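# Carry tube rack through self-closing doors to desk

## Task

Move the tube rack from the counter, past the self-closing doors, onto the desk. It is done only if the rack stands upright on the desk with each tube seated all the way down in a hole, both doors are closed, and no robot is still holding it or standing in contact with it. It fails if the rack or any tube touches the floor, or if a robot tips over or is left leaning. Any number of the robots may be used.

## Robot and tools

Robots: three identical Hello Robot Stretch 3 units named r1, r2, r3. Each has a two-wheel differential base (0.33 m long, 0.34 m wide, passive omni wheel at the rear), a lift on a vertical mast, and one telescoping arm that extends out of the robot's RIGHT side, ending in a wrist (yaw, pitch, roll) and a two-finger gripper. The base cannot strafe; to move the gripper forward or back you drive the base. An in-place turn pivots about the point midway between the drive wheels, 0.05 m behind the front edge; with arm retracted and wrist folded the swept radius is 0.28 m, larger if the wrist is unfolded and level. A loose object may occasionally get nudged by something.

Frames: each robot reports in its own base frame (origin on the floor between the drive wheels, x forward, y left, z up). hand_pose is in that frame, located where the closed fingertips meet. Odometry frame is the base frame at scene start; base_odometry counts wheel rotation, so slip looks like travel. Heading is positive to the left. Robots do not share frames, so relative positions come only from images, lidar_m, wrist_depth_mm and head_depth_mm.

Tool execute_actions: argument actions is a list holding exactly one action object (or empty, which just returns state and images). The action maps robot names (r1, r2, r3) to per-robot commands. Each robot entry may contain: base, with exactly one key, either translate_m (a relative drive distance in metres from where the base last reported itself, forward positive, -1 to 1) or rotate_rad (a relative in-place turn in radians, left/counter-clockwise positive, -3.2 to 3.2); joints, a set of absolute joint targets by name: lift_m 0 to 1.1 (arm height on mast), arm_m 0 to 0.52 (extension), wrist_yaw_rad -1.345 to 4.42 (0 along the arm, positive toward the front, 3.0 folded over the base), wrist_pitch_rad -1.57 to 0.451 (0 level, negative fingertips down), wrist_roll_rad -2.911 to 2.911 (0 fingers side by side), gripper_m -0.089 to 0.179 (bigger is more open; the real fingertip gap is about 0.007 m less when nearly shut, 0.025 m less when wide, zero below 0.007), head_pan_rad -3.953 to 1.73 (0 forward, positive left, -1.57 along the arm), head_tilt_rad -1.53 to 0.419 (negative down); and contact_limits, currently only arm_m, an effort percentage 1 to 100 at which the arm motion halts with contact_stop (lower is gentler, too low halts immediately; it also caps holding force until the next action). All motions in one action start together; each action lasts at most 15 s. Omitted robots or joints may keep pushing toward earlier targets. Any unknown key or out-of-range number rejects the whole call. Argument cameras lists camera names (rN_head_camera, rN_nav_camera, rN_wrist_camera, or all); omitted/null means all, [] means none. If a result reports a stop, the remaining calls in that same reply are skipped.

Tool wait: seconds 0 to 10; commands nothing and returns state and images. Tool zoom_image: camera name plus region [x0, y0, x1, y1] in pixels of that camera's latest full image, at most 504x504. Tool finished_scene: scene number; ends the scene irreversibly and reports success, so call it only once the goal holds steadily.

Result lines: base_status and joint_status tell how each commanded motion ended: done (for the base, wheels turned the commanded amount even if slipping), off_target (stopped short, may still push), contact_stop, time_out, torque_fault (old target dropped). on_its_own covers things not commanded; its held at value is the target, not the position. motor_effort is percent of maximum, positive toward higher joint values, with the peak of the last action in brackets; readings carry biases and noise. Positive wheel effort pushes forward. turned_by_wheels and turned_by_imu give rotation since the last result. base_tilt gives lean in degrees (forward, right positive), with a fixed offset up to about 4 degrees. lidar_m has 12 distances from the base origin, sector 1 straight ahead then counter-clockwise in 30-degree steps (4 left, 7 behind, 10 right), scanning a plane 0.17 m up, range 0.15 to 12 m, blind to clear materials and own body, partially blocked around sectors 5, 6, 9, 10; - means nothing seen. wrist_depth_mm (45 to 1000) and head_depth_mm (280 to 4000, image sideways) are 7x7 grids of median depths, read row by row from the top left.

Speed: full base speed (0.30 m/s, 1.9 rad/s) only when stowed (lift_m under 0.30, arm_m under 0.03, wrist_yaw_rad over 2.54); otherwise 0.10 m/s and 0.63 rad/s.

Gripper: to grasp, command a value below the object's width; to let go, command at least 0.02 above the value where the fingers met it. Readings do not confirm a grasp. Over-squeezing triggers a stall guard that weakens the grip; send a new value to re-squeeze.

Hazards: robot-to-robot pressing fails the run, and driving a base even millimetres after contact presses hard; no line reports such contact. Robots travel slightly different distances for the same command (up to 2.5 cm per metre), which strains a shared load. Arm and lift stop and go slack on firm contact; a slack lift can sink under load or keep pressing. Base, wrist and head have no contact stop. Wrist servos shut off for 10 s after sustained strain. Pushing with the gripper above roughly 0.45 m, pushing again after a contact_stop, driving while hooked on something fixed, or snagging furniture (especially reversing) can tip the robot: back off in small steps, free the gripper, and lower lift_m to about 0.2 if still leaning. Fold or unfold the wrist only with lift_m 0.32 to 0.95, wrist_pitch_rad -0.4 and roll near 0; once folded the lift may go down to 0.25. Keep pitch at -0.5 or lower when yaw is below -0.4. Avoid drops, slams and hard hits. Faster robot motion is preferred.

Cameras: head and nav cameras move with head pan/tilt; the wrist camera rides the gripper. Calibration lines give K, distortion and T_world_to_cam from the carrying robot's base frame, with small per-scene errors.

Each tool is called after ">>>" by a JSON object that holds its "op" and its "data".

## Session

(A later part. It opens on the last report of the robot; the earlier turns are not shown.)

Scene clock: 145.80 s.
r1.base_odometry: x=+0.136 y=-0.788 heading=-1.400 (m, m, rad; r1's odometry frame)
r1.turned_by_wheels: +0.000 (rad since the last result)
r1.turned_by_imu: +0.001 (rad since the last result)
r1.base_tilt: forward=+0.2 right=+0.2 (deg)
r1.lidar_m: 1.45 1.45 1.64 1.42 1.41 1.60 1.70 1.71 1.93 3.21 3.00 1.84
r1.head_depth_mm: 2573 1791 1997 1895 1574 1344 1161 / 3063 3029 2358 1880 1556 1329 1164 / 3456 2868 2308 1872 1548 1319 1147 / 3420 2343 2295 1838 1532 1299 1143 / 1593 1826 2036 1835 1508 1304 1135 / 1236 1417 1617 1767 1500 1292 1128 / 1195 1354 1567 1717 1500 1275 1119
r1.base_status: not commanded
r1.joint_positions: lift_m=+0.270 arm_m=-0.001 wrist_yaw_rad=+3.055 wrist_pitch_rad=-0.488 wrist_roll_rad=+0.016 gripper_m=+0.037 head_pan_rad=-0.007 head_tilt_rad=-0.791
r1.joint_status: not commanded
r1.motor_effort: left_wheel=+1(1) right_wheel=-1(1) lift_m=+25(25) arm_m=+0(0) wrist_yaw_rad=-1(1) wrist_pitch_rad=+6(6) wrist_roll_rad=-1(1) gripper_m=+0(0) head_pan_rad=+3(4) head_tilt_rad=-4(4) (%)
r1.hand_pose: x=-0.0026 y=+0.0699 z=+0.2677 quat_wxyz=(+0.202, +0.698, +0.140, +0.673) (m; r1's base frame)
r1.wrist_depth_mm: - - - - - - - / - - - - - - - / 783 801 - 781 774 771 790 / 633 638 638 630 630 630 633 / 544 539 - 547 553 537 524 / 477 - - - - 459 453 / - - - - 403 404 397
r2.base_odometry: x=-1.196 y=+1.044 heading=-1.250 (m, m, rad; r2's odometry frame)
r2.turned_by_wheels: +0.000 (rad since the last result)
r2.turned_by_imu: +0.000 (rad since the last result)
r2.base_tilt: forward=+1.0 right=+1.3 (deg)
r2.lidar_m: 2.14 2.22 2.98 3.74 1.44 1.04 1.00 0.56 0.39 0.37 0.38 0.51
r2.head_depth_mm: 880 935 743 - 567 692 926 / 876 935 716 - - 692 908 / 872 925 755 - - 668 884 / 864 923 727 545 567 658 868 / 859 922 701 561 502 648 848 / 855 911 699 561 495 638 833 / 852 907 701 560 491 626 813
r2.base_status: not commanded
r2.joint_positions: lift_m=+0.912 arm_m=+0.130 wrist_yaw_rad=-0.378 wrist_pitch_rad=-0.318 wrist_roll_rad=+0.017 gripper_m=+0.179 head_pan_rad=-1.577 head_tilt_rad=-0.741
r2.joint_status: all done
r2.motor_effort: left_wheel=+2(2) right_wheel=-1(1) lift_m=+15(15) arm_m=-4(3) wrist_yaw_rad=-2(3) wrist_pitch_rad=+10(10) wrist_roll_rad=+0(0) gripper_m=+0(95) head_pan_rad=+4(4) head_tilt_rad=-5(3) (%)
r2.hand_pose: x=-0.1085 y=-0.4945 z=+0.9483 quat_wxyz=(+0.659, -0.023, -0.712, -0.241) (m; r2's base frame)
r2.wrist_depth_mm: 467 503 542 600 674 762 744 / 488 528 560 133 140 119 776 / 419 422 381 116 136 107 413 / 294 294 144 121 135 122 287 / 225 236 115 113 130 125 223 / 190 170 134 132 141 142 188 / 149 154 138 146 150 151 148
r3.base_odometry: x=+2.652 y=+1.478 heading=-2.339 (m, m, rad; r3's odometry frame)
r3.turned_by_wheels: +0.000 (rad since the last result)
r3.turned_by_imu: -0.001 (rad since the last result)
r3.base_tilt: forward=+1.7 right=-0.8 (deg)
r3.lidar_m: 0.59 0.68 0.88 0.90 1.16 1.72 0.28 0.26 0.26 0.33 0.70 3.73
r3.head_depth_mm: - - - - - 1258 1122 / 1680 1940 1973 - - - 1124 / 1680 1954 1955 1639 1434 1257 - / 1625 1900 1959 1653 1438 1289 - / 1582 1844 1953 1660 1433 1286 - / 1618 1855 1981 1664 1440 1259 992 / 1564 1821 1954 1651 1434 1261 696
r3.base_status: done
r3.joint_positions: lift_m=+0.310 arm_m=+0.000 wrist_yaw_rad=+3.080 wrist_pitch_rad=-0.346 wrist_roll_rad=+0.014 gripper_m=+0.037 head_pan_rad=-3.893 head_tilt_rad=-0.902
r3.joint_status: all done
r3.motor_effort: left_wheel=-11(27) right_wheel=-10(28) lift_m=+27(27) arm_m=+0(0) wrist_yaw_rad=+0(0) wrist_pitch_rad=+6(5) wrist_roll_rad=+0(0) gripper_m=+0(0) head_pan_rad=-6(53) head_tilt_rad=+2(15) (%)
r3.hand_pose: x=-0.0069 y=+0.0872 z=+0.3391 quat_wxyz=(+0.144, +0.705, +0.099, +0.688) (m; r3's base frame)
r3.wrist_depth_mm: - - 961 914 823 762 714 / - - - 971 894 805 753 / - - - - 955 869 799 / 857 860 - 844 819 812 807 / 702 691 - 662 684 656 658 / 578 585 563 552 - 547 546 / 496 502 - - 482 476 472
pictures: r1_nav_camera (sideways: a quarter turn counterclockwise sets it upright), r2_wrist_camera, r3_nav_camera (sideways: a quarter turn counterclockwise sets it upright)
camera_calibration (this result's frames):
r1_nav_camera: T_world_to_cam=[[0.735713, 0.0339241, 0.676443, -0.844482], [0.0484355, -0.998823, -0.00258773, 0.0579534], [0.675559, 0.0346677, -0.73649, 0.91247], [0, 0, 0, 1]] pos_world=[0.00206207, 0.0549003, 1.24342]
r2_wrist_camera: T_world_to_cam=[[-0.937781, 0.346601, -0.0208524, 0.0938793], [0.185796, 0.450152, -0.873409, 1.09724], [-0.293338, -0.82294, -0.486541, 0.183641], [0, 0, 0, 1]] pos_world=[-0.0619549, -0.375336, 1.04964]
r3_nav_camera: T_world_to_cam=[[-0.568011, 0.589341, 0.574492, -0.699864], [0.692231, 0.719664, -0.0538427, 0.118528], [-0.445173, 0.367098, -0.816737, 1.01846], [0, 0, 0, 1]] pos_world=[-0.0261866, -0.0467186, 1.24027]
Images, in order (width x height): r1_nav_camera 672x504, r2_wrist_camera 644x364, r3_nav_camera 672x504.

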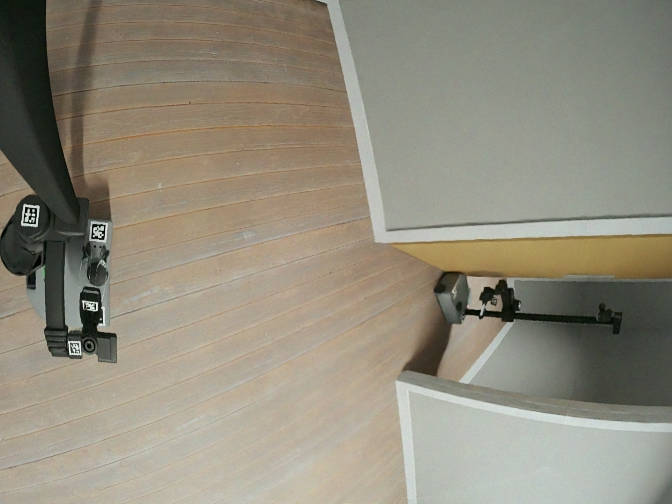

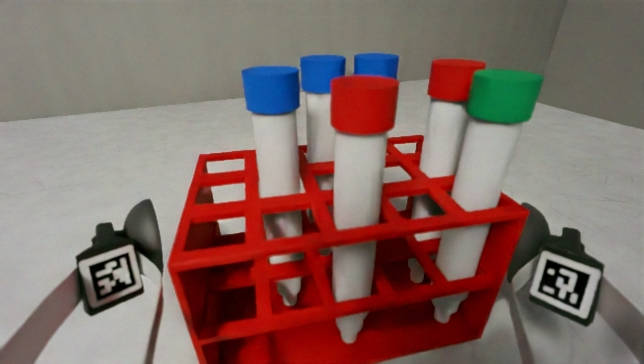

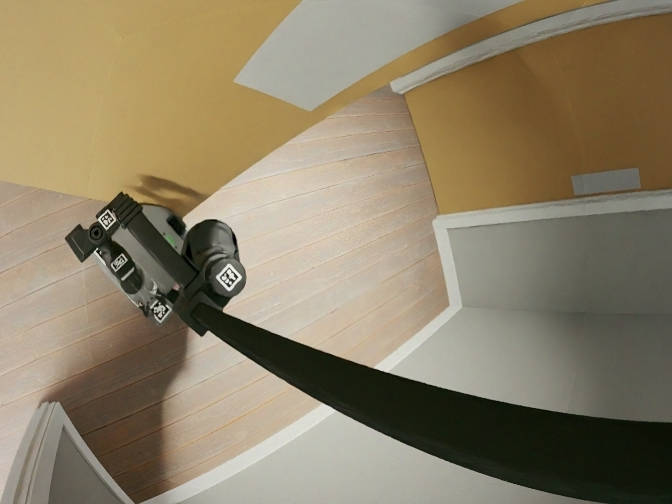

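>>> {"op": "execute_actions", "data": {"actions": [{"r3":{"base":{"rotate_rad":0.7}},"r2":{"joints":{"lift_m":1.06}},"r1":{"base":{"rotate_rad":-0.6}}}], "cameras": []}}

>>> {"op": "execute_actions", "data": {"actions": [{"r3":{"base":{"translate_m":-0.35},"joints":{"head_pan_rad":-3.14,"head_tilt_rad":-1.2}},"r2":{"base":{"translate_m":-0.43},"joints":{"arm_m":0.24,"wrist_yaw_rad":1.22,"head_pan_rad":-1.1}},"r1":{"base":{"translate_m":0.9}}}], "cameras": ["r2_wrist_camera"]}}

>>> {"op": "execute_actions", "data": {"actions": [{"r2":{"joints":{"lift_m":0.915}},"r1":{"base":{"rotate_rad":0.85}}}], "cameras": ["r2_wrist_camera","r3_nav_camera","r1_nav_camera"]}}

Scene clock: 161.80 s.
r1.base_odometry: x=+0.136 y=-0.788 heading=-2.000 (m, m, rad; r1's odometry frame)
r1.turned_by_wheels: -0.600 (rad since the last result)
r1.turned_by_imu: -0.592 (rad since the last result)
r1.base_tilt: forward=+0.2 right=+0.1 (deg)
r1.lidar_m: 1.84 1.45 1.45 1.59 1.42 1.41 1.55 1.72 1.70 1.86 2.89 3.01
r1.head_depth_mm: 3027 3110 2418 1883 1573 1345 1168 / 2721 3013 2359 1868 1560 1327 1159 / 2318 2726 2327 1858 1547 1315 1147 / 2055 2363 2304 1838 1536 1309 1141 / 1806 2043 2184 1828 1520 1297 1137 / 1628 1834 2050 1801 1503 1299 1129 / 2383 2695 2203 1786 1488 1285 1128
r1.base_status: done
r1.joint_positions: lift_m=+0.270 arm_m=-0.001 wrist_yaw_rad=+3.055 wrist_pitch_rad=-0.488 wrist_roll_rad=+0.016 gripper_m=+0.037 head_pan_rad=-0.007 head_tilt_rad=-0.791
r1.joint_status: not commanded
r1.motor_effort: left_wheel=+1(7) right_wheel=+0(5) lift_m=+25(25) arm_m=+0(1) wrist_yaw_rad=+0(1) wrist_pitch_rad=+6(6) wrist_roll_rad=-1(1) gripper_m=-1(0) head_pan_rad=+4(4) head_tilt_rad=-4(4) (%)
r1.hand_pose: x=-0.0026 y=+0.0699 z=+0.2677 quat_wxyz=(+0.202, +0.698, +0.140, +0.673) (m; r1's base frame)
r1.wrist_depth_mm: - - - - - - - / - - 998 - - - - / 772 809 - 799 768 782 792 / 641 633 634 646 633 629 631 / 543 542 - 550 555 526 529 / 477 - - - - 459 458 / - - - - 399 399 401
r2.base_odometry: x=-1.196 y=+1.044 heading=-1.250 (m, m, rad; r2's odometry frame)
r2.turned_by_wheels: +0.000 (rad since the last result)
r2.turned_by_imu: +0.000 (rad since the last result)
r2.base_tilt: forward=+1.1 right=+1.4 (deg)
r2.lidar_m: 2.14 2.22 2.98 3.74 1.44 1.04 0.99 0.56 0.39 0.37 0.39 0.51
r2.head_depth_mm: - - - 534 515 692 927 / - - 525 534 508 680 904 / - - - 546 505 668 886 / 886 - 635 563 504 658 867 / 861 919 701 563 503 647 850 / 855 911 703 562 496 637 831 / 853 908 698 560 491 628 814
r2.base_status: not commanded
r2.joint_positions: lift_m=+1.060 arm_m=+0.130 wrist_yaw_rad=-0.378 wrist_pitch_rad=-0.318 wrist_roll_rad=+0.017 gripper_m=+0.179 head_pan_rad=-1.577 head_tilt_rad=-0.741
r2.joint_status: all done
r2.motor_effort: left_wheel=+2(2) right_wheel=-1(1) lift_m=+34(35) arm_m=-3(4) wrist_yaw_rad=-2(2) wrist_pitch_rad=+10(9) wrist_roll_rad=+0(0) gripper_m=+0(0) head_pan_rad=+4(4) head_tilt_rad=-5(4) (%)
r2.hand_pose: x=-0.1086 y=-0.4945 z=+1.0953 quat_wxyz=(+0.659, -0.023, -0.712, -0.241) (m; r2's base frame)
r2.wrist_depth_mm: 462 497 546 593 679 764 740 / 490 532 583 648 745 839 763 / 526 571 627 702 774 908 797 / 550 590 595 595 590 594 792 / 459 480 452 454 447 454 470 / 387 356 371 342 370 364 380 / 308 312 302 218 230 311 301
r3.base_odometry: x=+2.652 y=+1.478 heading=-1.640 (m, m, rad; r3's odometry frame)
r3.turned_by_wheels: +0.700 (rad since the last result)
r3.turned_by_imu: +0.683 (rad since the last result)
r3.base_tilt: forward=+1.7 right=-0.8 (deg)
r3.lidar_m: 0.80 0.88 0.94 1.36 1.72 0.28 0.27 0.29 0.40 2.20 3.73 0.58
r3.head_depth_mm: - - - - - 1254 1123 / 1647 1878 2007 - - - 1122 / 1677 1956 1972 1652 1443 1268 - / 1704 1989 1945 1651 1440 1281 - / 1785 2081 1870 476 568 723 - / - 297 336 397 486 624 840 / - - 308 359 430 533 708
r3.base_status: done
r3.joint_positions: lift_m=+0.310 arm_m=+0.000 wrist_yaw_rad=+3.080 wrist_pitch_rad=-0.346 wrist_roll_rad=+0.014 gripper_m=+0.037 head_pan_rad=-3.893 head_tilt_rad=-0.902
r3.joint_status: not commanded
r3.motor_effort: left_wheel=-17(28) right_wheel=-8(6) lift_m=+27(27) arm_m=+0(1) wrist_yaw_rad=+1(1) wrist_pitch_rad=+5(5) wrist_roll_rad=+0(0) gripper_m=+0(0) head_pan_rad=-5(3) head_tilt_rad=+2(1) (%)
r3.hand_pose: x=-0.0069 y=+0.0872 z=+0.3391 quat_wxyz=(+0.144, +0.705, +0.099, +0.688) (m; r3's base frame)
r3.wrist_depth_mm: - - - - - 905 742 / - - - - - 932 756 / - - - - - 949 796 / 874 872 - 841 835 829 762 / 697 688 - 672 689 661 659 / 577 574 574 560 - 551 546 / 323 506 - - 478 473 471
pictures: none
No camera images: the call's "cameras" was empty. Leave "cameras" out to get every camera's image.

Scene clock: 167.03 s.
r1.base_odometry: x=-0.238 y=-1.607 heading=-2.000 (m, m, rad; r1's odometry frame)
r1.turned_by_wheels: +0.000 (rad since the last result)
r1.turned_by_imu: +0.000 (rad since the last result)
r1.base_tilt: forward=+0.1 right=+0.1 (deg)
r1.lidar_m: 1.11 0.99 1.12 1.01 1.50 2.12 2.31 2.29 2.26 2.48 2.39 2.21
r1.head_depth_mm: 1965 2492 2382 1901 1568 1339 1165 / 1632 1997 2283 1880 1549 1330 1158 / 1400 1676 2030 1851 1539 1319 1152 / 1237 1426 1691 1818 1526 1317 1143 / 1091 1244 1452 1669 1514 1301 1138 / 985 1106 1272 1473 1505 1295 1128 / 899 999 1109 1280 1433 1288 1117
r1.base_status: done
r1.joint_positions: lift_m=+0.270 arm_m=-0.001 wrist_yaw_rad=+3.055 wrist_pitch_rad=-0.488 wrist_roll_rad=+0.016 gripper_m=+0.037 head_pan_rad=-0.007 head_tilt_rad=-0.791
r1.joint_status: not commanded
r1.motor_effort: left_wheel=+2(13) right_wheel=-1(4) lift_m=+25(25) arm_m=+0(0) wrist_yaw_rad=-1(1) wrist_pitch_rad=+6(6) wrist_roll_rad=-1(1) gripper_m=-1(0) head_pan_rad=+4(3) head_tilt_rad=-5(4) (%)
r1.hand_pose: x=-0.0026 y=+0.0699 z=+0.2677 quat_wxyz=(+0.202, +0.698, +0.140, +0.673) (m; r1's base frame)
r1.wrist_depth_mm: - - - - - - - / - - - - 1000 - - / 778 804 - 772 776 789 785 / 639 630 635 633 640 627 634 / 543 553 - 552 555 531 522 / 480 - - - - 457 462 / - - - - 402 401 397
r2.base_odometry: x=-1.332 y=+1.452 heading=-1.249 (m, m, rad; r2's odometry frame)
r2.turned_by_wheels: +0.000 (rad since the last result)
r2.turned_by_imu: -0.001 (rad since the last result)
r2.base_tilt: forward=+1.0 right=+1.3 (deg)
r2.lidar_m: 1.31 2.66 3.57 2.41 0.82 0.59 0.56 0.58 0.42 0.39 0.40 0.54
r2.head_depth_mm: 874 891 703 565 494 604 747 / 885 930 704 564 506 647 814 / 918 978 702 562 569 696 892 / 953 982 679 562 608 752 992 / 996 978 571 562 651 820 1140 / 1038 933 627 579 700 902 1177 / 1085 932 700 594 759 1003 1199
r2.base_status: done
r2.joint_positions: lift_m=+1.060 arm_m=+0.240 wrist_yaw_rad=+1.218 wrist_pitch_rad=-0.318 wrist_roll_rad=+0.017 gripper_m=+0.179 head_pan_rad=-1.107 head_tilt_rad=-0.741
r2.joint_status: all done
r2.motor_effort: left_wheel=+2(3) right_wheel=+0(3) lift_m=+33(33) arm_m=+2(4) wrist_yaw_rad=+2(3) wrist_pitch_rad=+10(10) wrist_roll_rad=+0(0) gripper_m=+0(0) head_pan_rad=+5(43) head_tilt_rad=-4(4) (%)
r2.hand_pose: x=+0.1999 y=-0.4663 z=+1.0953 quat_wxyz=(+0.633, +0.494, -0.514, +0.303) (m; r2's base frame)
r2.wrist_depth_mm: - - - - 897 634 483 / - - - - 947 651 499 / - - 835 852 851 676 509 / - - 589 597 584 582 517 / - - 459 300 452 448 467 / - - 371 281 370 368 379 / - - 312 302 309 312 302
r3.base_odometry: x=+2.676 y=+1.827 heading=-1.640 (m, m, rad; r3's odometry frame)
r3.turned_by_wheels: +0.000 (rad since the last result)
r3.turned_by_imu: -0.001 (rad since the last result)
r3.base_tilt: forward=+1.8 right=-0.9 (deg)
r3.lidar_m: 1.03 1.20 1.27 1.65 1.57 0.35 0.27 0.27 0.28 0.41 1.58 0.90
r3.head_depth_mm: 347 1565 1487 1381 1252 1151 1108 / 321 408 616 1367 1305 - 1111 / 306 380 508 767 - - 1102 / 297 356 465 671 989 - 1108 / 290 334 429 597 917 - 1108 / - 314 396 536 814 1179 1111 / - 302 370 488 719 1172 1120
r3.base_status: done
r3.joint_positions: lift_m=+0.310 arm_m=+0.000 wrist_yaw_rad=+3.080 wrist_pitch_rad=-0.346 wrist_roll_rad=+0.014 gripper_m=+0.037 head_pan_rad=-3.147 head_tilt_rad=-1.186
r3.joint_status: all done
r3.motor_effort: left_wheel=-8(28) right_wheel=-8(24) lift_m=+27(27) arm_m=+0(0) wrist_yaw_rad=+0(0) wrist_pitch_rad=+6(6) wrist_roll_rad=+0(0) gripper_m=+0(0) head_pan_rad=+4(49) head_tilt_rad=-6(27) (%)
r3.hand_pose: x=-0.0069 y=+0.0872 z=+0.3391 quat_wxyz=(+0.144, +0.705, +0.099, +0.688) (m; r3's base frame)
r3.wrist_depth_mm: - - - - - - 982 / - - - - - - - / - - - - - - - / 876 859 - 838 821 826 808 / 692 687 - 663 690 654 651 / 581 571 572 569 - 552 547 / 492 499 - - 477 474 471
pictures: r2_wrist_camera
camera_calibration (this result's frames):
r2_wrist_camera: T_world_to_cam=[[-0.323255, -0.946082, -0.0208522, -0.349231], [-0.454618, 0.174583, -0.873409, 1.15521], [0.829957, -0.272854, -0.486541, 0.400761], [0, 0, 0, 1]] pos_world=[0.0796722, -0.422732, 1.19667]
Images, in order (width x height): r2_wrist_camera 644x364.

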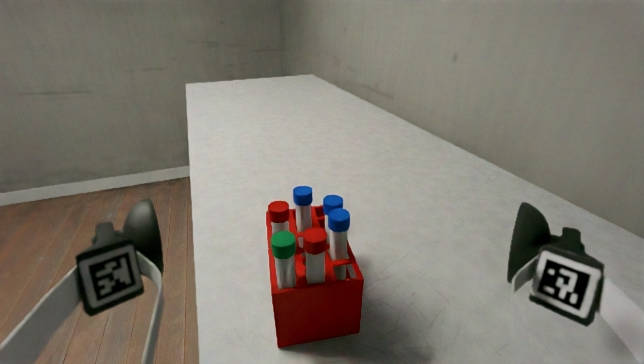

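Scene clock: 169.20 s.
r1.base_odometry: x=-0.238 y=-1.607 heading=-1.150 (m, m, rad; r1's odometry frame)
r1.turned_by_wheels: +0.850 (rad since the last result)
r1.turned_by_imu: +0.841 (rad since the last result)
r1.base_tilt: forward=+0.2 right=+0.1 (deg)
r1.lidar_m: 1.65 1.01 1.20 2.11 2.17 2.37 2.26 2.32 2.40 2.20 1.33 0.98
r1.head_depth_mm: 2549 2529 1056 1188 1462 1338 1163 / 2803 3052 2353 1809 1474 1327 1159 / 2806 3012 2328 1853 1542 1325 1154 / 2897 3101 2280 1846 1532 1310 1145 / 2909 3028 2196 1812 1504 1296 1132 / 2762 1747 1895 1799 1501 1294 1126 / 2662 1727 1757 1688 1486 1280 1123
r1.base_status: done
r1.joint_positions: lift_m=+0.270 arm_m=-0.001 wrist_yaw_rad=+3.055 wrist_pitch_rad=-0.488 wrist_roll_rad=+0.016 gripper_m=+0.037 head_pan_rad=-0.007 head_tilt_rad=-0.791
r1.joint_status: not commanded
r1.motor_effort: left_wheel=-2(9) right_wheel=+1(5) lift_m=+25(25) arm_m=+0(1) wrist_yaw_rad=+0(0) wrist_pitch_rad=+6(6) wrist_roll_rad=+0(0) gripper_m=-1(0) head_pan_rad=+4(4) head_tilt_rad=-5(4) (%)
r1.hand_pose: x=-0.0026 y=+0.0699 z=+0.2677 quat_wxyz=(+0.202, +0.698, +0.140, +0.673) (m; r1's base frame)
r1.wrist_depth_mm: - - - - - - - / - - - - - - 935 / 795 792 - 761 787 781 780 / 656 638 633 635 615 622 635 / 544 546 - 558 545 530 535 / 480 - - - - 454 453 / - - - - 401 402 401
r2.base_odometry: x=-1.332 y=+1.452 heading=-1.249 (m, m, rad; r2's odometry frame)
r2.turned_by_wheels: +0.000 (rad since the last result)
r2.turned_by_imu: +0.000 (rad since the last result)
r2.base_tilt: forward=+1.1 right=+1.3 (deg)
r2.lidar_m: 1.31 2.65 3.57 2.40 0.82 0.59 0.56 0.58 0.42 0.39 0.41 0.54
r2.head_depth_mm: 853 903 - - 493 604 746 / 883 938 730 533 506 647 813 / 920 934 702 547 570 696 895 / 954 934 701 546 609 754 990 / 995 932 568 553 652 819 1139 / 1043 933 625 577 701 901 1182 / 1086 933 700 594 758 1000 1200
r2.base_status: not commanded
r2.joint_positions: lift_m=+0.915 arm_m=+0.240 wrist_yaw_rad=+1.218 wrist_pitch_rad=-0.318 wrist_roll_rad=+0.017 gripper_m=+0.179 head_pan_rad=-1.107 head_tilt_rad=-0.741
r2.joint_status: all done
r2.motor_effort: left_wheel=+2(2) right_wheel=+0(0) lift_m=+15(29) arm_m=+3(2) wrist_yaw_rad=+1(2) wrist_pitch_rad=+10(10) wrist_roll_rad=+0(0) gripper_m=+0(0) head_pan_rad=+4(5) head_tilt_rad=-4(4) (%)
r2.hand_pose: x=+0.2000 y=-0.4663 z=+0.9513 quat_wxyz=(+0.633, +0.494, -0.514, +0.303) (m; r2's base frame)
r2.wrist_depth_mm: - - - - 887 628 485 / - - 655 212 718 614 492 / - - 392 207 423 420 418 / - - 282 223 296 296 296 / - 242 231 228 229 228 228 / - 198 186 187 185 186 192 / - - 157 156 156 156 152
r3.base_odometry: x=+2.676 y=+1.827 heading=-1.640 (m, m, rad; r3's odometry frame)
r3.turned_by_wheels: +0.000 (rad since the last result)
r3.turned_by_imu: +0.000 (rad since the last result)
r3.base_tilt: forward=+1.7 right=-0.7 (deg)
r3.lidar_m: 1.03 1.19 1.27 1.65 1.58 0.35 0.27 0.27 0.28 0.41 1.64 0.90
r3.head_depth_mm: 346 1570 1494 1361 1256 1159 1103 / 320 408 616 1381 1309 - 1111 / 306 379 510 764 - - 1107 / 298 356 466 665 991 - 1111 / 289 334 428 597 911 - 1110 / - 314 398 537 817 1195 1107 / - 303 369 488 718 1168 1119
r3.base_status: not commanded
r3.joint_positions: lift_m=+0.310 arm_m=+0.000 wrist_yaw_rad=+3.080 wrist_pitch_rad=-0.346 wrist_roll_rad=+0.014 gripper_m=+0.037 head_pan_rad=-3.147 head_tilt_rad=-1.186
r3.joint_status: not commanded
r3.motor_effort: left_wheel=-8(8) right_wheel=-8(8) lift_m=+27(27) arm_m=+0(1) wrist_yaw_rad=+0(0) wrist_pitch_rad=+5(6) wrist_roll_rad=+0(0) gripper_m=+0(0) head_pan_rad=+3(4) head_tilt_rad=-6(5) (%)
r3.hand_pose: x=-0.0069 y=+0.0872 z=+0.3391 quat_wxyz=(+0.144, +0.705, +0.099, +0.688) (m; r3's base frame)
r3.wrist_depth_mm: - - - - - - 995 / - - - - - - - / - - - - - - - / 869 874 - 847 829 818 800 / 697 678 - 663 686 655 658 / 581 568 572 565 - 552 550 / 502 507 - - 473 474 472
pictures: r1_nav_camera (sideways: a quarter turn counterclockwise sets it upright), r2_wrist_camera, r3_nav_camera (sideways: a quarter turn counterclockwise sets it upright)
camera_calibration (this result's frames):
r1_nav_camera: T_world_to_cam=[[0.735815, 0.0340104, 0.676328, -0.844333], [0.0485532, -0.998817, -0.00259637, 0.0579639], [0.67544, 0.0347484, -0.736596, 0.912608], [0, 0, 0, 1]] pos_world=[0.00204646, 0.0548999, 1.24342]
r2_wrist_camera: T_world_to_cam=[[-0.323088, -0.946139, -0.0208523, -0.352255], [-0.454649, 0.174503, -0.873409, 1.02939], [0.830005, -0.272707, -0.486541, 0.330746], [0, 0, 0, 1]] pos_world=[0.0796789, -0.422717, 1.05265]
r3_nav_camera: T_world_to_cam=[[-0.94507, 0.0481454, 0.323303, -0.370378], [0.0345621, 0.998267, -0.0476284, 0.114431], [-0.325036, -0.0338381, -0.945096, 1.18451], [0, 0, 0, 1]] pos_world=[0.0310218, -0.0563188, 1.24467]
Images, in order (width x height): r1_nav_camera 672x504, r2_wrist_camera 644x364, r3_nav_camera 672x504.

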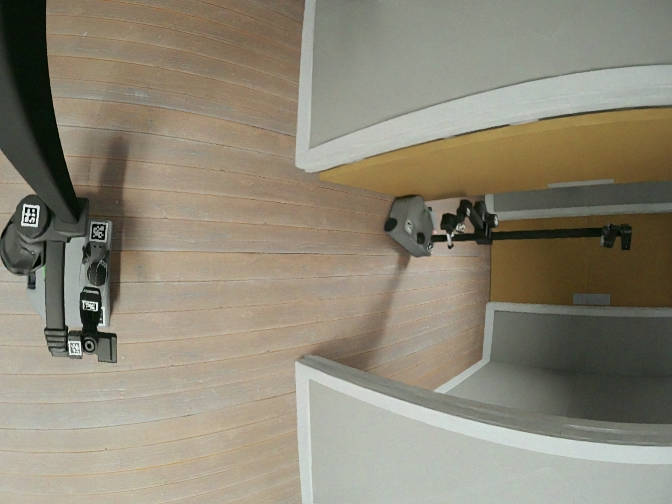

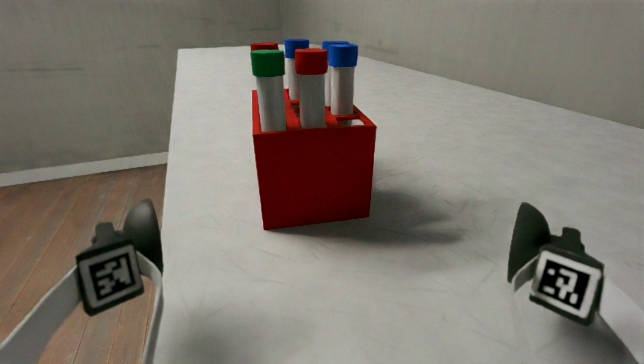

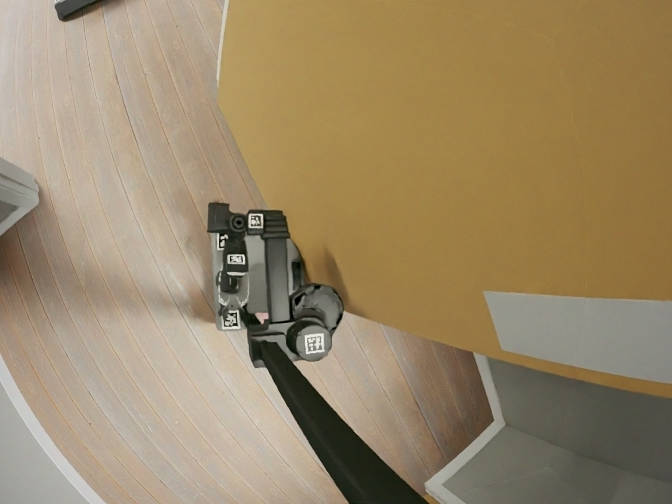

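>>> {"op": "execute_actions", "data": {"actions": [{"r3":{"base":{"rotate_rad":0.35}},"r2":{"base":{"translate_m":0.135},"joints":{"arm_m":0.268}},"r1":{"base":{"rotate_rad":3.13},"joints":{"head_pan_rad":-3.14,"head_tilt_rad":-0.9}}}], "cameras": ["r2_wrist_camera"]}}

>>> {"op": "execute_actions", "data": {"actions": [{"r1":{"base":{"translate_m":-0.7}},"r3":{"base":{"translate_m":-0.1}}}], "cameras": ["r3_nav_camera","r1_nav_camera"]}}

Scene clock: 181.60 s.
r1.base_odometry: x=-0.238 y=-1.607 heading=+1.980 (m, m, rad; r1's odometry frame)
r1.turned_by_wheels: +3.130 (rad since the last result)
r1.turned_by_imu: +3.096 (rad since the last result)
r1.base_tilt: forward=+0.2 right=+0.1 (deg)
r1.lidar_m: 2.26 2.31 2.40 2.20 1.38 0.98 1.65 1.01 1.17 2.11 2.15 2.41
r1.head_depth_mm: 2433 1018 1108 1389 1481 1277 1158 / 2867 2579 2022 1469 1461 1279 1150 / 2921 2529 2021 1692 1452 1266 - / 2951 2514 1987 1670 1438 1258 - / 2945 2464 1973 1658 1433 1251 - / 2782 1938 1851 1647 1420 1238 1130 / 2716 1712 1810 1594 1401 1223 1108
r1.base_status: done
r1.joint_positions: lift_m=+0.270 arm_m=-0.001 wrist_yaw_rad=+3.055 wrist_pitch_rad=-0.488 wrist_roll_rad=+0.016 gripper_m=+0.037 head_pan_rad=-3.133 head_tilt_rad=-0.889
r1.joint_status: all done
r1.motor_effort: left_wheel=-2(9) right_wheel=+1(7) lift_m=+25(25) arm_m=+0(0) wrist_yaw_rad=+0(1) wrist_pitch_rad=+6(6) wrist_roll_rad=+0(1) gripper_m=+0(0) head_pan_rad=-4(52) head_tilt_rad=-6(16) (%)
r1.hand_pose: x=-0.0026 y=+0.0698 z=+0.2677 quat_wxyz=(+0.202, +0.698, +0.140, +0.673) (m; r1's base frame)
r1.wrist_depth_mm: - - - - - - - / - - - - - - - / 785 782 - 795 781 776 785 / 643 634 629 639 633 635 639 / 539 545 - 553 553 536 526 / 471 - - - - 455 452 / - - - - 402 402 402
r2.base_odometry: x=-1.289 y=+1.324 heading=-1.249 (m, m, rad; r2's odometry frame)
r2.turned_by_wheels: +0.000 (rad since the last result)
r2.turned_by_imu: +0.000 (rad since the last result)
r2.base_tilt: forward=+1.1 right=+1.3 (deg)
r2.lidar_m: 1.29 2.52 3.38 2.97 1.02 0.73 0.70 0.72 0.41 0.39 0.40 0.53
r2.head_depth_mm: 851 900 - 534 488 594 733 / 881 934 715 548 505 636 799 / 918 935 530 533 561 683 879 / 953 935 561 547 598 741 973 / 989 932 702 549 630 807 1137 / 1034 930 701 579 688 883 1177 / 1087 929 700 594 747 990 1202
r2.base_status: done
r2.joint_positions: lift_m=+0.915 arm_m=+0.268 wrist_yaw_rad=+1.218 wrist_pitch_rad=-0.318 wrist_roll_rad=+0.017 gripper_m=+0.179 head_pan_rad=-1.107 head_tilt_rad=-0.741
r2.joint_status: all done
r2.motor_effort: left_wheel=+1(5) right_wheel=+0(3) lift_m=+15(15) arm_m=+3(3) wrist_yaw_rad=+2(1) wrist_pitch_rad=+9(10) wrist_roll_rad=+0(1) gripper_m=-1(1) head_pan_rad=+4(5) head_tilt_rad=-4(4) (%)
r2.hand_pose: x=+0.2000 y=-0.4943 z=+0.9513 quat_wxyz=(+0.633, +0.494, -0.514, +0.303) (m; r2's base frame)
r2.wrist_depth_mm: - - - - 846 598 457 / - - 737 570 118 593 472 / - - 71 71 92 414 418 / - 337 65 73 104 295 293 / - 242 75 82 110 227 227 / - 180 88 85 88 95 192 / - 157 82 85 94 149 151
r3.base_odometry: x=+2.676 y=+1.827 heading=-1.290 (m, m, rad; r3's odometry frame)
r3.turned_by_wheels: +0.350 (rad since the last result)
r3.turned_by_imu: +0.342 (rad since the last result)
r3.base_tilt: forward=+1.7 right=-0.8 (deg)
r3.lidar_m: 1.20 1.21 1.55 1.63 1.41 0.30 0.27 0.28 0.35 1.65 0.94 0.90
r3.head_depth_mm: 296 348 464 693 1258 1156 1111 / 293 344 455 674 978 - 1106 / 290 339 447 657 - - 1103 / 290 335 440 637 945 - 1106 / 287 330 431 621 1004 - 1109 / - 326 423 604 1052 1195 1106 / - 321 416 591 1016 1201 1123
r3.base_status: done
r3.joint_positions: lift_m=+0.310 arm_m=+0.000 wrist_yaw_rad=+3.080 wrist_pitch_rad=-0.346 wrist_roll_rad=+0.014 gripper_m=+0.037 head_pan_rad=-3.147 head_tilt_rad=-1.186
r3.joint_status: not commanded
r3.motor_effort: left_wheel=-16(22) right_wheel=-2(5) lift_m=+27(27) arm_m=-1(1) wrist_yaw_rad=+1(0) wrist_pitch_rad=+6(6) wrist_roll_rad=+0(0) gripper_m=+0(0) head_pan_rad=+5(5) head_tilt_rad=-6(6) (%)
r3.hand_pose: x=-0.0069 y=+0.0872 z=+0.3391 quat_wxyz=(+0.144, +0.705, +0.099, +0.688) (m; r3's base frame)
r3.wrist_depth_mm: - - - - - - - / - - - - - - - / - - - - - - - / 879 863 - 845 845 792 799 / 697 693 - 680 675 661 654 / 560 573 574 561 - 561 543 / 361 504 - - 472 472 471
pictures: r2_wrist_camera
camera_calibration (this result's frames):
r2_wrist_camera: T_world_to_cam=[[-0.322901, -0.946203, -0.020852, -0.378772], [-0.454683, 0.174413, -0.873409, 1.03423], [0.830059, -0.272544, -0.486541, 0.323178], [0, 0, 0, 1]] pos_world=[0.0796864, -0.450699, 1.05265]
Images, in order (width x height): r2_wrist_camera 644x364.

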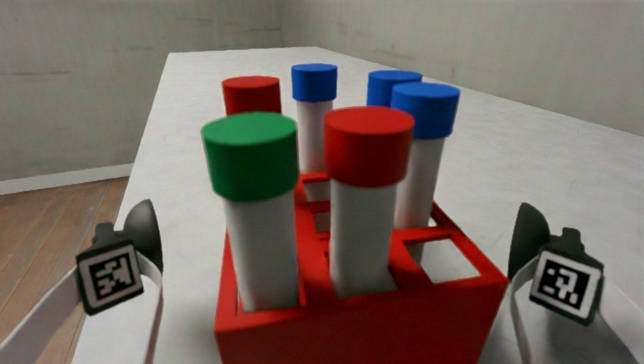

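Scene clock: 185.57 s.
r1.base_odometry: x=+0.040 y=-2.249 heading=+1.980 (m, m, rad; r1's odometry frame)
r1.turned_by_wheels: +0.000 (rad since the last result)
r1.turned_by_imu: +0.002 (rad since the last result)
r1.base_tilt: forward=+0.2 right=+0.2 (deg)
r1.lidar_m: 2.96 3.02 2.69 1.11 0.43 0.50 2.56 0.87 0.58 0.58 2.21 2.86
r1.head_depth_mm: 2246 2292 2064 1729 1466 933 924 / 2291 2544 2051 1697 1455 1275 1108 / 2329 2534 2028 1696 1457 1270 - / 2357 2498 2001 1672 1442 1263 - / 2355 2466 1986 1664 1423 1250 - / 2339 2426 1957 1608 1409 1240 1138 / 2284 2390 1890 1425 1395 1234 1101
r1.base_status: done
r1.joint_positions: lift_m=+0.270 arm_m=-0.001 wrist_yaw_rad=+3.055 wrist_pitch_rad=-0.488 wrist_roll_rad=+0.016 gripper_m=+0.037 head_pan_rad=-3.133 head_tilt_rad=-0.890
r1.joint_status: not commanded
r1.motor_effort: left_wheel=-2(11) right_wheel=+1(4) lift_m=+25(25) arm_m=+0(1) wrist_yaw_rad=+0(0) wrist_pitch_rad=+6(6) wrist_roll_rad=-1(1) gripper_m=+0(0) head_pan_rad=-4(4) head_tilt_rad=-4(5) (%)
r1.hand_pose: x=-0.0026 y=+0.0698 z=+0.2677 quat_wxyz=(+0.202, +0.698, +0.140, +0.673) (m; r1's base frame)
r1.wrist_depth_mm: 358 376 - - - - - / 397 408 - - - 1000 995 / 730 453 - 791 794 787 764 / 631 506 552 637 629 629 637 / 534 530 - 545 547 537 530 / 473 - - - - 459 454 / - - - - 399 404 400
r2.base_odometry: x=-1.289 y=+1.324 heading=-1.249 (m, m, rad; r2's odometry frame)
r2.turned_by_wheels: +0.000 (rad since the last result)
r2.turned_by_imu: +0.000 (rad since the last result)
r2.base_tilt: forward=+1.1 right=+1.4 (deg)
r2.lidar_m: 1.29 2.52 3.39 2.97 1.02 0.73 0.70 0.72 0.41 0.39 0.40 0.53
r2.head_depth_mm: 851 901 - 533 488 594 734 / 884 935 716 548 505 634 800 / 913 936 531 532 560 684 876 / 952 932 561 548 597 740 971 / 992 930 700 549 630 809 1141 / 1036 933 699 578 689 886 1177 / 1082 931 701 595 747 986 1199
r2.base_status: not commanded
r2.joint_positions: lift_m=+0.915 arm_m=+0.268 wrist_yaw_rad=+1.218 wrist_pitch_rad=-0.318 wrist_roll_rad=+0.017 gripper_m=+0.179 head_pan_rad=-1.107 head_tilt_rad=-0.741
r2.joint_status: not commanded
r2.motor_effort: left_wheel=+1(2) right_wheel=+0(0) lift_m=+15(15) arm_m=+3(2) wrist_yaw_rad=+2(2) wrist_pitch_rad=+9(10) wrist_roll_rad=+0(0) gripper_m=+0(0) head_pan_rad=+5(4) head_tilt_rad=-4(4) (%)
r2.hand_pose: x=+0.2000 y=-0.4943 z=+0.9513 quat_wxyz=(+0.633, +0.494, -0.514, +0.303) (m; r2's base frame)
r2.wrist_depth_mm: - - - - 858 594 458 / - - 745 571 117 593 467 / - - 71 71 92 420 417 / - 337 65 73 105 296 297 / - 242 75 82 110 229 227 / - 179 88 85 88 95 192 / - 157 82 85 94 149 151
r3.base_odometry: x=+2.648 y=+1.923 heading=-1.290 (m, m, rad; r3's odometry frame)
r3.turned_by_wheels: +0.000 (rad since the last result)
r3.turned_by_imu: +0.000 (rad since the last result)
r3.base_tilt: forward=+1.8 right=-0.7 (deg)
r3.lidar_m: 1.29 1.32 1.68 1.54 1.26 0.31 0.27 0.27 0.31 0.55 1.01 0.98
r3.head_depth_mm: 306 379 519 1348 1267 1161 1100 / 301 366 492 745 1292 - 1105 / 296 352 468 692 - - 1104 / 291 340 446 644 954 - 1104 / - 329 425 603 965 - 1107 / - 317 406 567 919 1203 1114 / - 309 391 536 852 1202 1120
r3.base_status: done
r3.joint_positions: lift_m=+0.310 arm_m=+0.000 wrist_yaw_rad=+3.080 wrist_pitch_rad=-0.346 wrist_roll_rad=+0.014 gripper_m=+0.037 head_pan_rad=-3.147 head_tilt_rad=-1.186
r3.joint_status: not commanded
r3.motor_effort: left_wheel=-7(19) right_wheel=-7(23) lift_m=+27(27) arm_m=+0(0) wrist_yaw_rad=+0(0) wrist_pitch_rad=+6(5) wrist_roll_rad=+0(0) gripper_m=+0(0) head_pan_rad=+5(3) head_tilt_rad=-6(7) (%)
r3.hand_pose: x=-0.0069 y=+0.0872 z=+0.3391 quat_wxyz=(+0.144, +0.705, +0.099, +0.688) (m; r3's base frame)
r3.wrist_depth_mm: - - - - - - - / - - - - - - - / - - - - - - - / 890 876 - 838 836 839 788 / 697 691 - 674 692 654 650 / 567 577 567 551 - 553 547 / 492 506 - - 480 474 470
pictures: r1_nav_camera (sideways: a quarter turn counterclockwise sets it upright), r3_nav_camera (sideways: a quarter turn counterclockwise sets it upright)
camera_calibration (this result's frames):
r1_nav_camera: T_world_to_cam=[[-0.798167, -0.0457725, 0.600696, -0.736428], [-0.0632766, 0.997964, -0.00803396, 0.0657245], [-0.599105, -0.0444224, -0.799438, 1.0021], [0, 0, 0, 1]] pos_world=[0.0167274, -0.0547833, 1.24401]
r3_nav_camera: T_world_to_cam=[[-0.945143, 0.0478156, 0.323139, -0.370163], [0.0342217, 0.998279, -0.0476233, 0.114426], [-0.32486, -0.0339525, -0.945153, 1.18459], [0, 0, 0, 1]] pos_world=[0.0310515, -0.0563101, 1.24468]
Images, in order (width x height): r1_nav_camera 672x504, r3_nav_camera 672x504.

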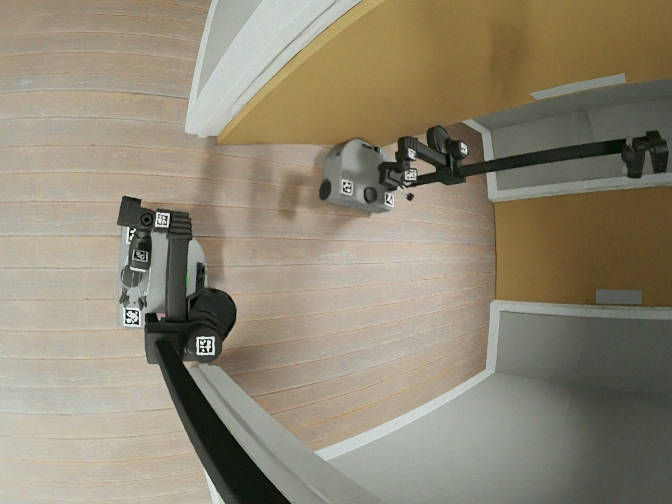

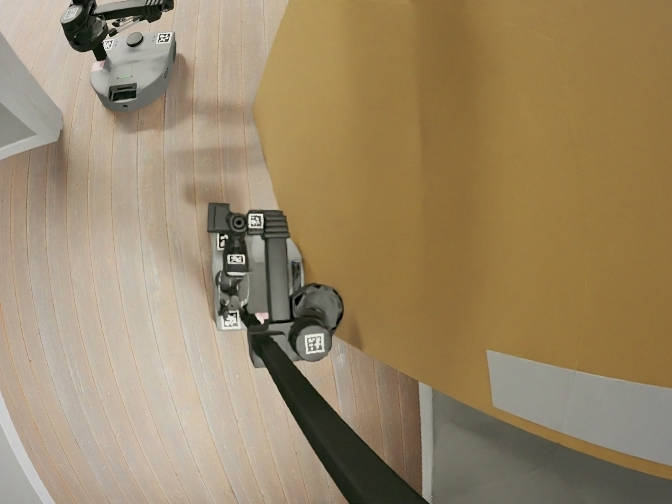

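>>> {"op": "execute_actions", "data": {"actions": [{"r1":{"base":{"rotate_rad":-0.05}},"r3":{"base":{"translate_m":-0.12}},"r2":{"base":{"translate_m":-0.015},"joints":{"gripper_m":0.12}}}], "cameras": []}}

>>> {"op": "execute_actions", "data": {"actions": [{"r1":{"base":{"translate_m":-0.6}},"r2":{"joints":{"gripper_m":0.03}}}], "cameras": ["r3_nav_camera","r1_nav_camera","r2_wrist_camera","r2_head_camera"]}}

Scene clock: 194.40 s.
r1.base_odometry: x=+0.040 y=-2.249 heading=+1.930 (m, m, rad; r1's odometry frame)
r1.turned_by_wheels: -0.050 (rad since the last result)
r1.turned_by_imu: -0.048 (rad since the last result)
r1.base_tilt: forward=+0.1 right=+0.1 (deg)
r1.lidar_m: 2.96 2.99 2.70 1.54 0.43 0.47 2.54 0.96 0.59 0.58 2.20 2.74
r1.head_depth_mm: 2032 2066 1989 1730 1489 853 939 / 2348 2485 2075 1713 1470 1277 1119 / 2329 2538 2032 1707 1452 1268 - / 2347 2507 2016 1675 1436 1262 - / 2329 2470 1967 1646 1425 1250 - / 2330 2450 1969 1636 1416 1237 1131 / 2312 2419 1931 1491 1401 1232 1106
r1.base_status: done
r1.joint_positions: lift_m=+0.270 arm_m=-0.001 wrist_yaw_rad=+3.055 wrist_pitch_rad=-0.488 wrist_roll_rad=+0.016 gripper_m=+0.037 head_pan_rad=-3.133 head_tilt_rad=-0.890
r1.joint_status: not commanded
r1.motor_effort: left_wheel=+2(6) right_wheel=-1(2) lift_m=+25(25) arm_m=+0(0) wrist_yaw_rad=-1(0) wrist_pitch_rad=+6(6) wrist_roll_rad=+0(1) gripper_m=+0(1) head_pan_rad=-4(4) head_tilt_rad=-5(5) (%)
r1.hand_pose: x=-0.0026 y=+0.0698 z=+0.2677 quat_wxyz=(+0.202, +0.698, +0.140, +0.673) (m; r1's base frame)
r1.wrist_depth_mm: 342 393 - - - - - / 380 411 - - - - - / 427 454 - 774 788 781 767 / 606 495 616 634 638 622 633 / 535 539 - 544 548 530 531 / 483 - - - - 456 457 / - - - - 400 404 405
r2.base_odometry: x=-1.294 y=+1.338 heading=-1.249 (m, m, rad; r2's odometry frame)
r2.turned_by_wheels: +0.000 (rad since the last result)
r2.turned_by_imu: +0.000 (rad since the last result)
r2.base_tilt: forward=+1.1 right=+1.3 (deg)
r2.lidar_m: 1.29 2.54 3.40 2.90 1.00 0.72 0.68 0.71 0.41 0.39 0.40 0.53
r2.head_depth_mm: 850 897 - 534 490 595 735 / 887 936 730 548 505 636 802 / 913 940 531 547 561 684 877 / 954 934 546 547 598 742 974 / 992 933 679 562 632 809 1135 / 1034 931 701 578 691 889 1181 / 1085 931 701 596 748 986 1199
r2.base_status: done
r2.joint_positions: lift_m=+0.915 arm_m=+0.268 wrist_yaw_rad=+1.218 wrist_pitch_rad=-0.318 wrist_roll_rad=+0.017 gripper_m=+0.120 head_pan_rad=-1.107 head_tilt_rad=-0.741
r2.joint_status: all done
r2.motor_effort: left_wheel=+2(2) right_wheel=+0(4) lift_m=+15(15) arm_m=+4(2) wrist_yaw_rad=+2(1) wrist_pitch_rad=+10(10) wrist_roll_rad=+0(1) gripper_m=-1(97) head_pan_rad=+5(4) head_tilt_rad=-4(4) (%)
r2.hand_pose: x=+0.2000 y=-0.4943 z=+0.9513 quat_wxyz=(+0.633, +0.494, -0.514, +0.303) (m; r2's base frame)
r2.wrist_depth_mm: - - - - 833 600 455 / - - 647 151 642 599 478 / - - 79 85 388 420 419 / - 341 89 96 271 294 295 / - 241 96 104 112 238 227 / - 186 96 104 117 179 185 / - 157 111 117 135 156 156
r3.base_odometry: x=+2.615 y=+2.038 heading=-1.291 (m, m, rad; r3's odometry frame)
r3.turned_by_wheels: -0.001 (rad since the last result)
r3.turned_by_imu: +0.114 (rad since the last result)
r3.base_tilt: forward=+1.7 right=-0.8 (deg)
r3.lidar_m: 1.30 1.36 1.64 1.51 1.10 0.30 0.27 0.28 0.34 0.68 1.01 1.00
r3.head_depth_mm: 297 356 479 1326 1274 1155 1105 / 295 351 467 692 1061 - 1109 / 292 343 453 668 - - 1111 / 289 337 441 639 948 - 1113 / 286 330 430 618 1000 - 1106 / - 323 419 597 1014 1188 1108 / - 317 410 577 972 1197 1119
r3.base_status: translate_m off_target (by the wheels' count: -0.1196 of -0.1200)
r3.joint_positions: lift_m=+0.310 arm_m=+0.000 wrist_yaw_rad=+3.080 wrist_pitch_rad=-0.346 wrist_roll_rad=+0.014 gripper_m=+0.037 head_pan_rad=-3.146 head_tilt_rad=-1.187
r3.joint_status: not commanded
r3.on_its_own: left_wheel is at rest, and its effort (-65) is outside its rest range (-18 to +18); right_wheel is at rest, and its effort (-51) is outside its rest range (-18 to +18)
r3.motor_effort: left_wheel=-65(66) right_wheel=-51(52) lift_m=+26(27) arm_m=+0(0) wrist_yaw_rad=+1(1) wrist_pitch_rad=+5(6) wrist_roll_rad=+0(0) gripper_m=+0(0) head_pan_rad=+4(3) head_tilt_rad=-5(6) (%)
r3.hand_pose: x=-0.0070 y=+0.0872 z=+0.3391 quat_wxyz=(+0.144, +0.705, +0.099, +0.688) (m; r3's base frame)
r3.wrist_depth_mm: - - - - - - - / 994 - - - - - - / 959 - - - - - - / 858 857 - 845 831 826 816 / 693 688 - 680 684 656 662 / 580 579 571 563 - 551 541 / 428 500 - - 482 472 476
pictures: none
No camera images: the call's "cameras" was empty. Leave "cameras" out to get every camera's image.

Scene clock: 197.97 s.
r1.base_odometry: x=+0.251 y=-2.811 heading=+1.930 (m, m, rad; r1's odometry frame)
r1.turned_by_wheels: +0.000 (rad since the last result)
r1.turned_by_imu: +0.002 (rad since the last result)
r1.base_tilt: forward=+0.2 right=+0.1 (deg)
r1.lidar_m: 3.55 0.49 0.40 0.75 0.89 1.12 1.96 2.01 0.57 0.62 0.62 2.85
r1.head_depth_mm: 1775 1898 1904 1720 1466 1282 1163 / 1798 2097 2061 1705 1453 1277 1141 / 1791 2068 2022 1682 1455 1268 - / 1800 2081 2009 1676 1439 1259 - / 1817 2098 1991 1651 1418 1241 - / 1802 2072 1948 1641 1410 1243 1142 / 1779 2051 1953 1628 1413 1229 1109
r1.base_status: done
r1.joint_positions: lift_m=+0.270 arm_m=-0.001 wrist_yaw_rad=+3.055 wrist_pitch_rad=-0.488 wrist_roll_rad=+0.016 gripper_m=+0.037 head_pan_rad=-3.133 head_tilt_rad=-0.890
r1.joint_status: not commanded
r1.motor_effort: left_wheel=+2(7) right_wheel=+0(6) lift_m=+25(25) arm_m=+0(0) wrist_yaw_rad=-1(1) wrist_pitch_rad=+6(6) wrist_roll_rad=-1(1) gripper_m=+0(1) head_pan_rad=-4(3) head_tilt_rad=-4(5) (%)
r1.hand_pose: x=-0.0026 y=+0.0698 z=+0.2677 quat_wxyz=(+0.202, +0.698, +0.140, +0.673) (m; r1's base frame)
r1.wrist_depth_mm: 792 819 878 891 683 406 356 / 869 909 935 964 703 424 405 / 799 814 - 803 729 454 712 / 633 634 630 648 628 504 629 / 544 540 - 549 547 526 521 / 474 - - - - 465 460 / - - - - 404 405 404
r2.base_odometry: x=-1.294 y=+1.338 heading=-1.249 (m, m, rad; r2's odometry frame)
r2.turned_by_wheels: +0.000 (rad since the last result)
r2.turned_by_imu: +0.000 (rad since the last result)
r2.base_tilt: forward=+1.1 right=+1.3 (deg)
r2.lidar_m: 1.30 2.53 3.42 2.91 0.99 0.71 0.68 0.70 0.41 0.39 0.40 0.53
r2.head_depth_mm: 851 902 - 533 492 595 735 / 886 935 728 549 506 637 800 / 918 934 532 548 562 686 876 / 951 933 544 547 599 743 975 / 988 931 635 563 631 809 1140 / 1035 931 702 577 689 887 1180 / 1082 929 700 594 747 982 1196
r2.base_status: not commanded
r2.joint_positions: lift_m=+0.915 arm_m=+0.268 wrist_yaw_rad=+1.219 wrist_pitch_rad=-0.313 wrist_roll_rad=+0.018 gripper_m=+0.034 head_pan_rad=-1.107 head_tilt_rad=-0.741
r2.joint_status: gripper_m off_target (ended at +0.034, target +0.030)
r2.motor_effort: left_wheel=+2(2) right_wheel=+0(0) lift_m=+15(15) arm_m=+2(2) wrist_yaw_rad=+0(2) wrist_pitch_rad=+7(9) wrist_roll_rad=+0(0) gripper_m=-24(100) head_pan_rad=+4(5) head_tilt_rad=-3(5) (%)
r2.hand_pose: x=+0.2005 y=-0.4942 z=+0.9524 quat_wxyz=(+0.632, +0.493, -0.515, +0.305) (m; r2's base frame)
r2.wrist_depth_mm: - - - - 842 604 458 / - - 661 159 651 602 474 / - - 93 100 396 430 431 / - 344 155 112 268 299 297 / - 243 106 114 123 229 229 / - 188 112 119 136 186 186 / - 159 153 134 153 157 157
r3.base_odometry: x=+2.615 y=+2.038 heading=-1.291 (m, m, rad; r3's odometry frame)
r3.turned_by_wheels: +0.000 (rad since the last result)
r3.turned_by_imu: +0.001 (rad since the last result)
r3.base_tilt: forward=+1.7 right=-0.8 (deg)
r3.lidar_m: 1.30 1.36 1.65 1.51 1.09 0.30 0.27 0.28 0.34 0.68 0.57 0.57
r3.head_depth_mm: 297 356 480 1329 1265 1156 1109 / 296 351 465 689 1060 - 1111 / 292 343 453 665 - - 1102 / 289 336 441 640 946 - 1108 / 287 330 430 616 999 - 1109 / - 323 420 594 1015 1200 1110 / - 318 409 575 972 1203 1112
r3.base_status: not commanded
r3.joint_positions: lift_m=+0.310 arm_m=+0.000 wrist_yaw_rad=+3.080 wrist_pitch_rad=-0.346 wrist_roll_rad=+0.014 gripper_m=+0.037 head_pan_rad=-3.146 head_tilt_rad=-1.187
r3.joint_status: not commanded
r3.on_its_own: left_wheel is at rest, and its effort (-65) is outside its rest range (-18 to +18); right_wheel is at rest, and its effort (-52) is outside its rest range (-18 to +18)
r3.motor_effort: left_wheel=-65(65) right_wheel=-52(51) lift_m=+27(27) arm_m=+0(0) wrist_yaw_rad=+0(0) wrist_pitch_rad=+5(6) wrist_roll_rad=+0(0) gripper_m=+0(0) head_pan_rad=+5(5) head_tilt_rad=-6(5) (%)
r3.hand_pose: x=-0.0070 y=+0.0872 z=+0.3391 quat_wxyz=(+0.144, +0.705, +0.099, +0.688) (m; r3's base frame)
r3.wrist_depth_mm: - - - - - - - / 984 - - - - - - / 972 - - - - - - / 868 861 - 827 842 825 807 / 701 695 - 668 688 656 653 / 576 575 567 557 - 553 544 / 424 503 - - 477 477 472
pictures: r1_nav_camera (sideways: a quarter turn counterclockwise sets it upright), r2_head_camera (sideways: a quarter turn clockwise sets it upright), r2_wrist_camera, r3_nav_camera (sideways: a quarter turn counterclockwise sets it upright)
camera_calibration (this result's frames):
r1_nav_camera: T_world_to_cam=[[-0.798252, -0.0455727, 0.600598, -0.7363], [-0.0630251, 0.99798, -0.00804069, 0.0657318], [-0.599018, -0.0442712, -0.799511, 1.00219], [0, 0, 0, 1]] pos_world=[0.0167207, -0.0547859, 1.24401]
r2_head_camera: T_world_to_cam=[[-0.272291, 0.602834, -0.749966, 0.998384], [0.9107, 0.413067, 0.00138114, -0.0073782], [0.310619, -0.682618, -0.661475, 0.812875], [0, 0, 0, 1]] pos_world=[0.0260759, -0.0439297, 1.28646]
r2_wrist_camera: T_world_to_cam=[[-0.322194, -0.94643, -0.021472, -0.378219], [-0.450786, 0.173328, -0.875642, 1.03623], [0.832456, -0.272447, -0.482483, 0.318991], [0, 0, 0, 1]] pos_world=[0.0797106, -0.450656, 1.05315]
r3_nav_camera: T_world_to_cam=[[-0.945537, 0.0474273, 0.322041, -0.368731], [0.033865, 0.998293, -0.0475896, 0.114384], [-0.323748, -0.0340918, -0.945529, 1.18507], [0, 0, 0, 1]] pos_world=[0.0311411, -0.0563002, 1.24471]
Images, in order (width x height): r1_nav_camera 672x504, r2_head_camera 896x504, r2_wrist_camera 644x364, r3_nav_camera 672x504.

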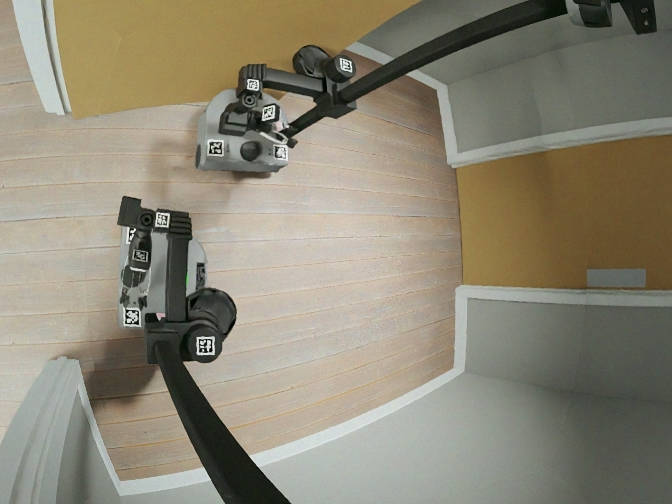

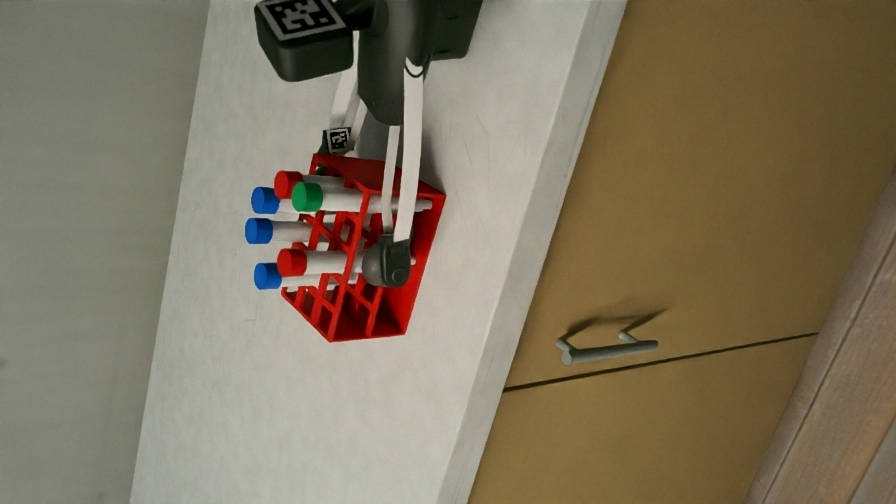

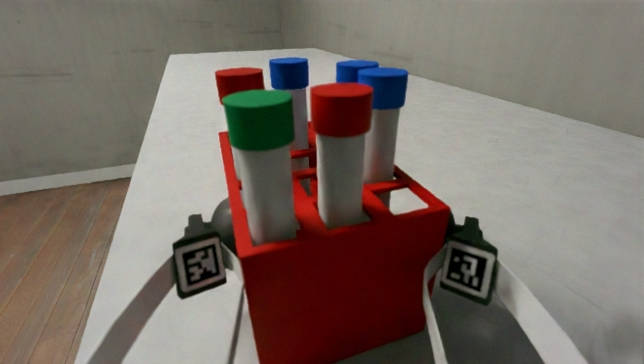

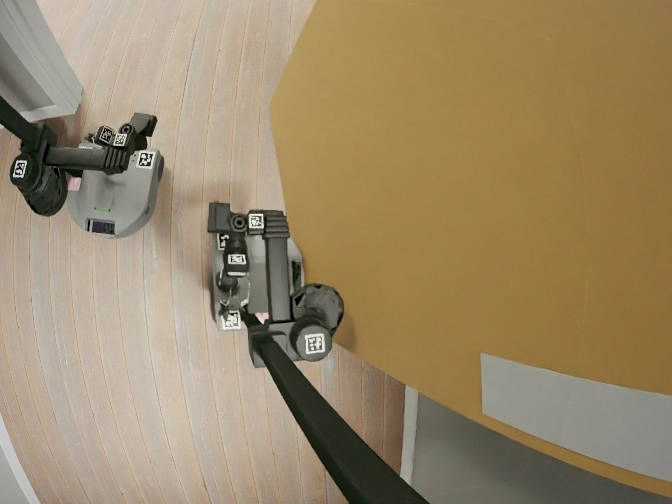

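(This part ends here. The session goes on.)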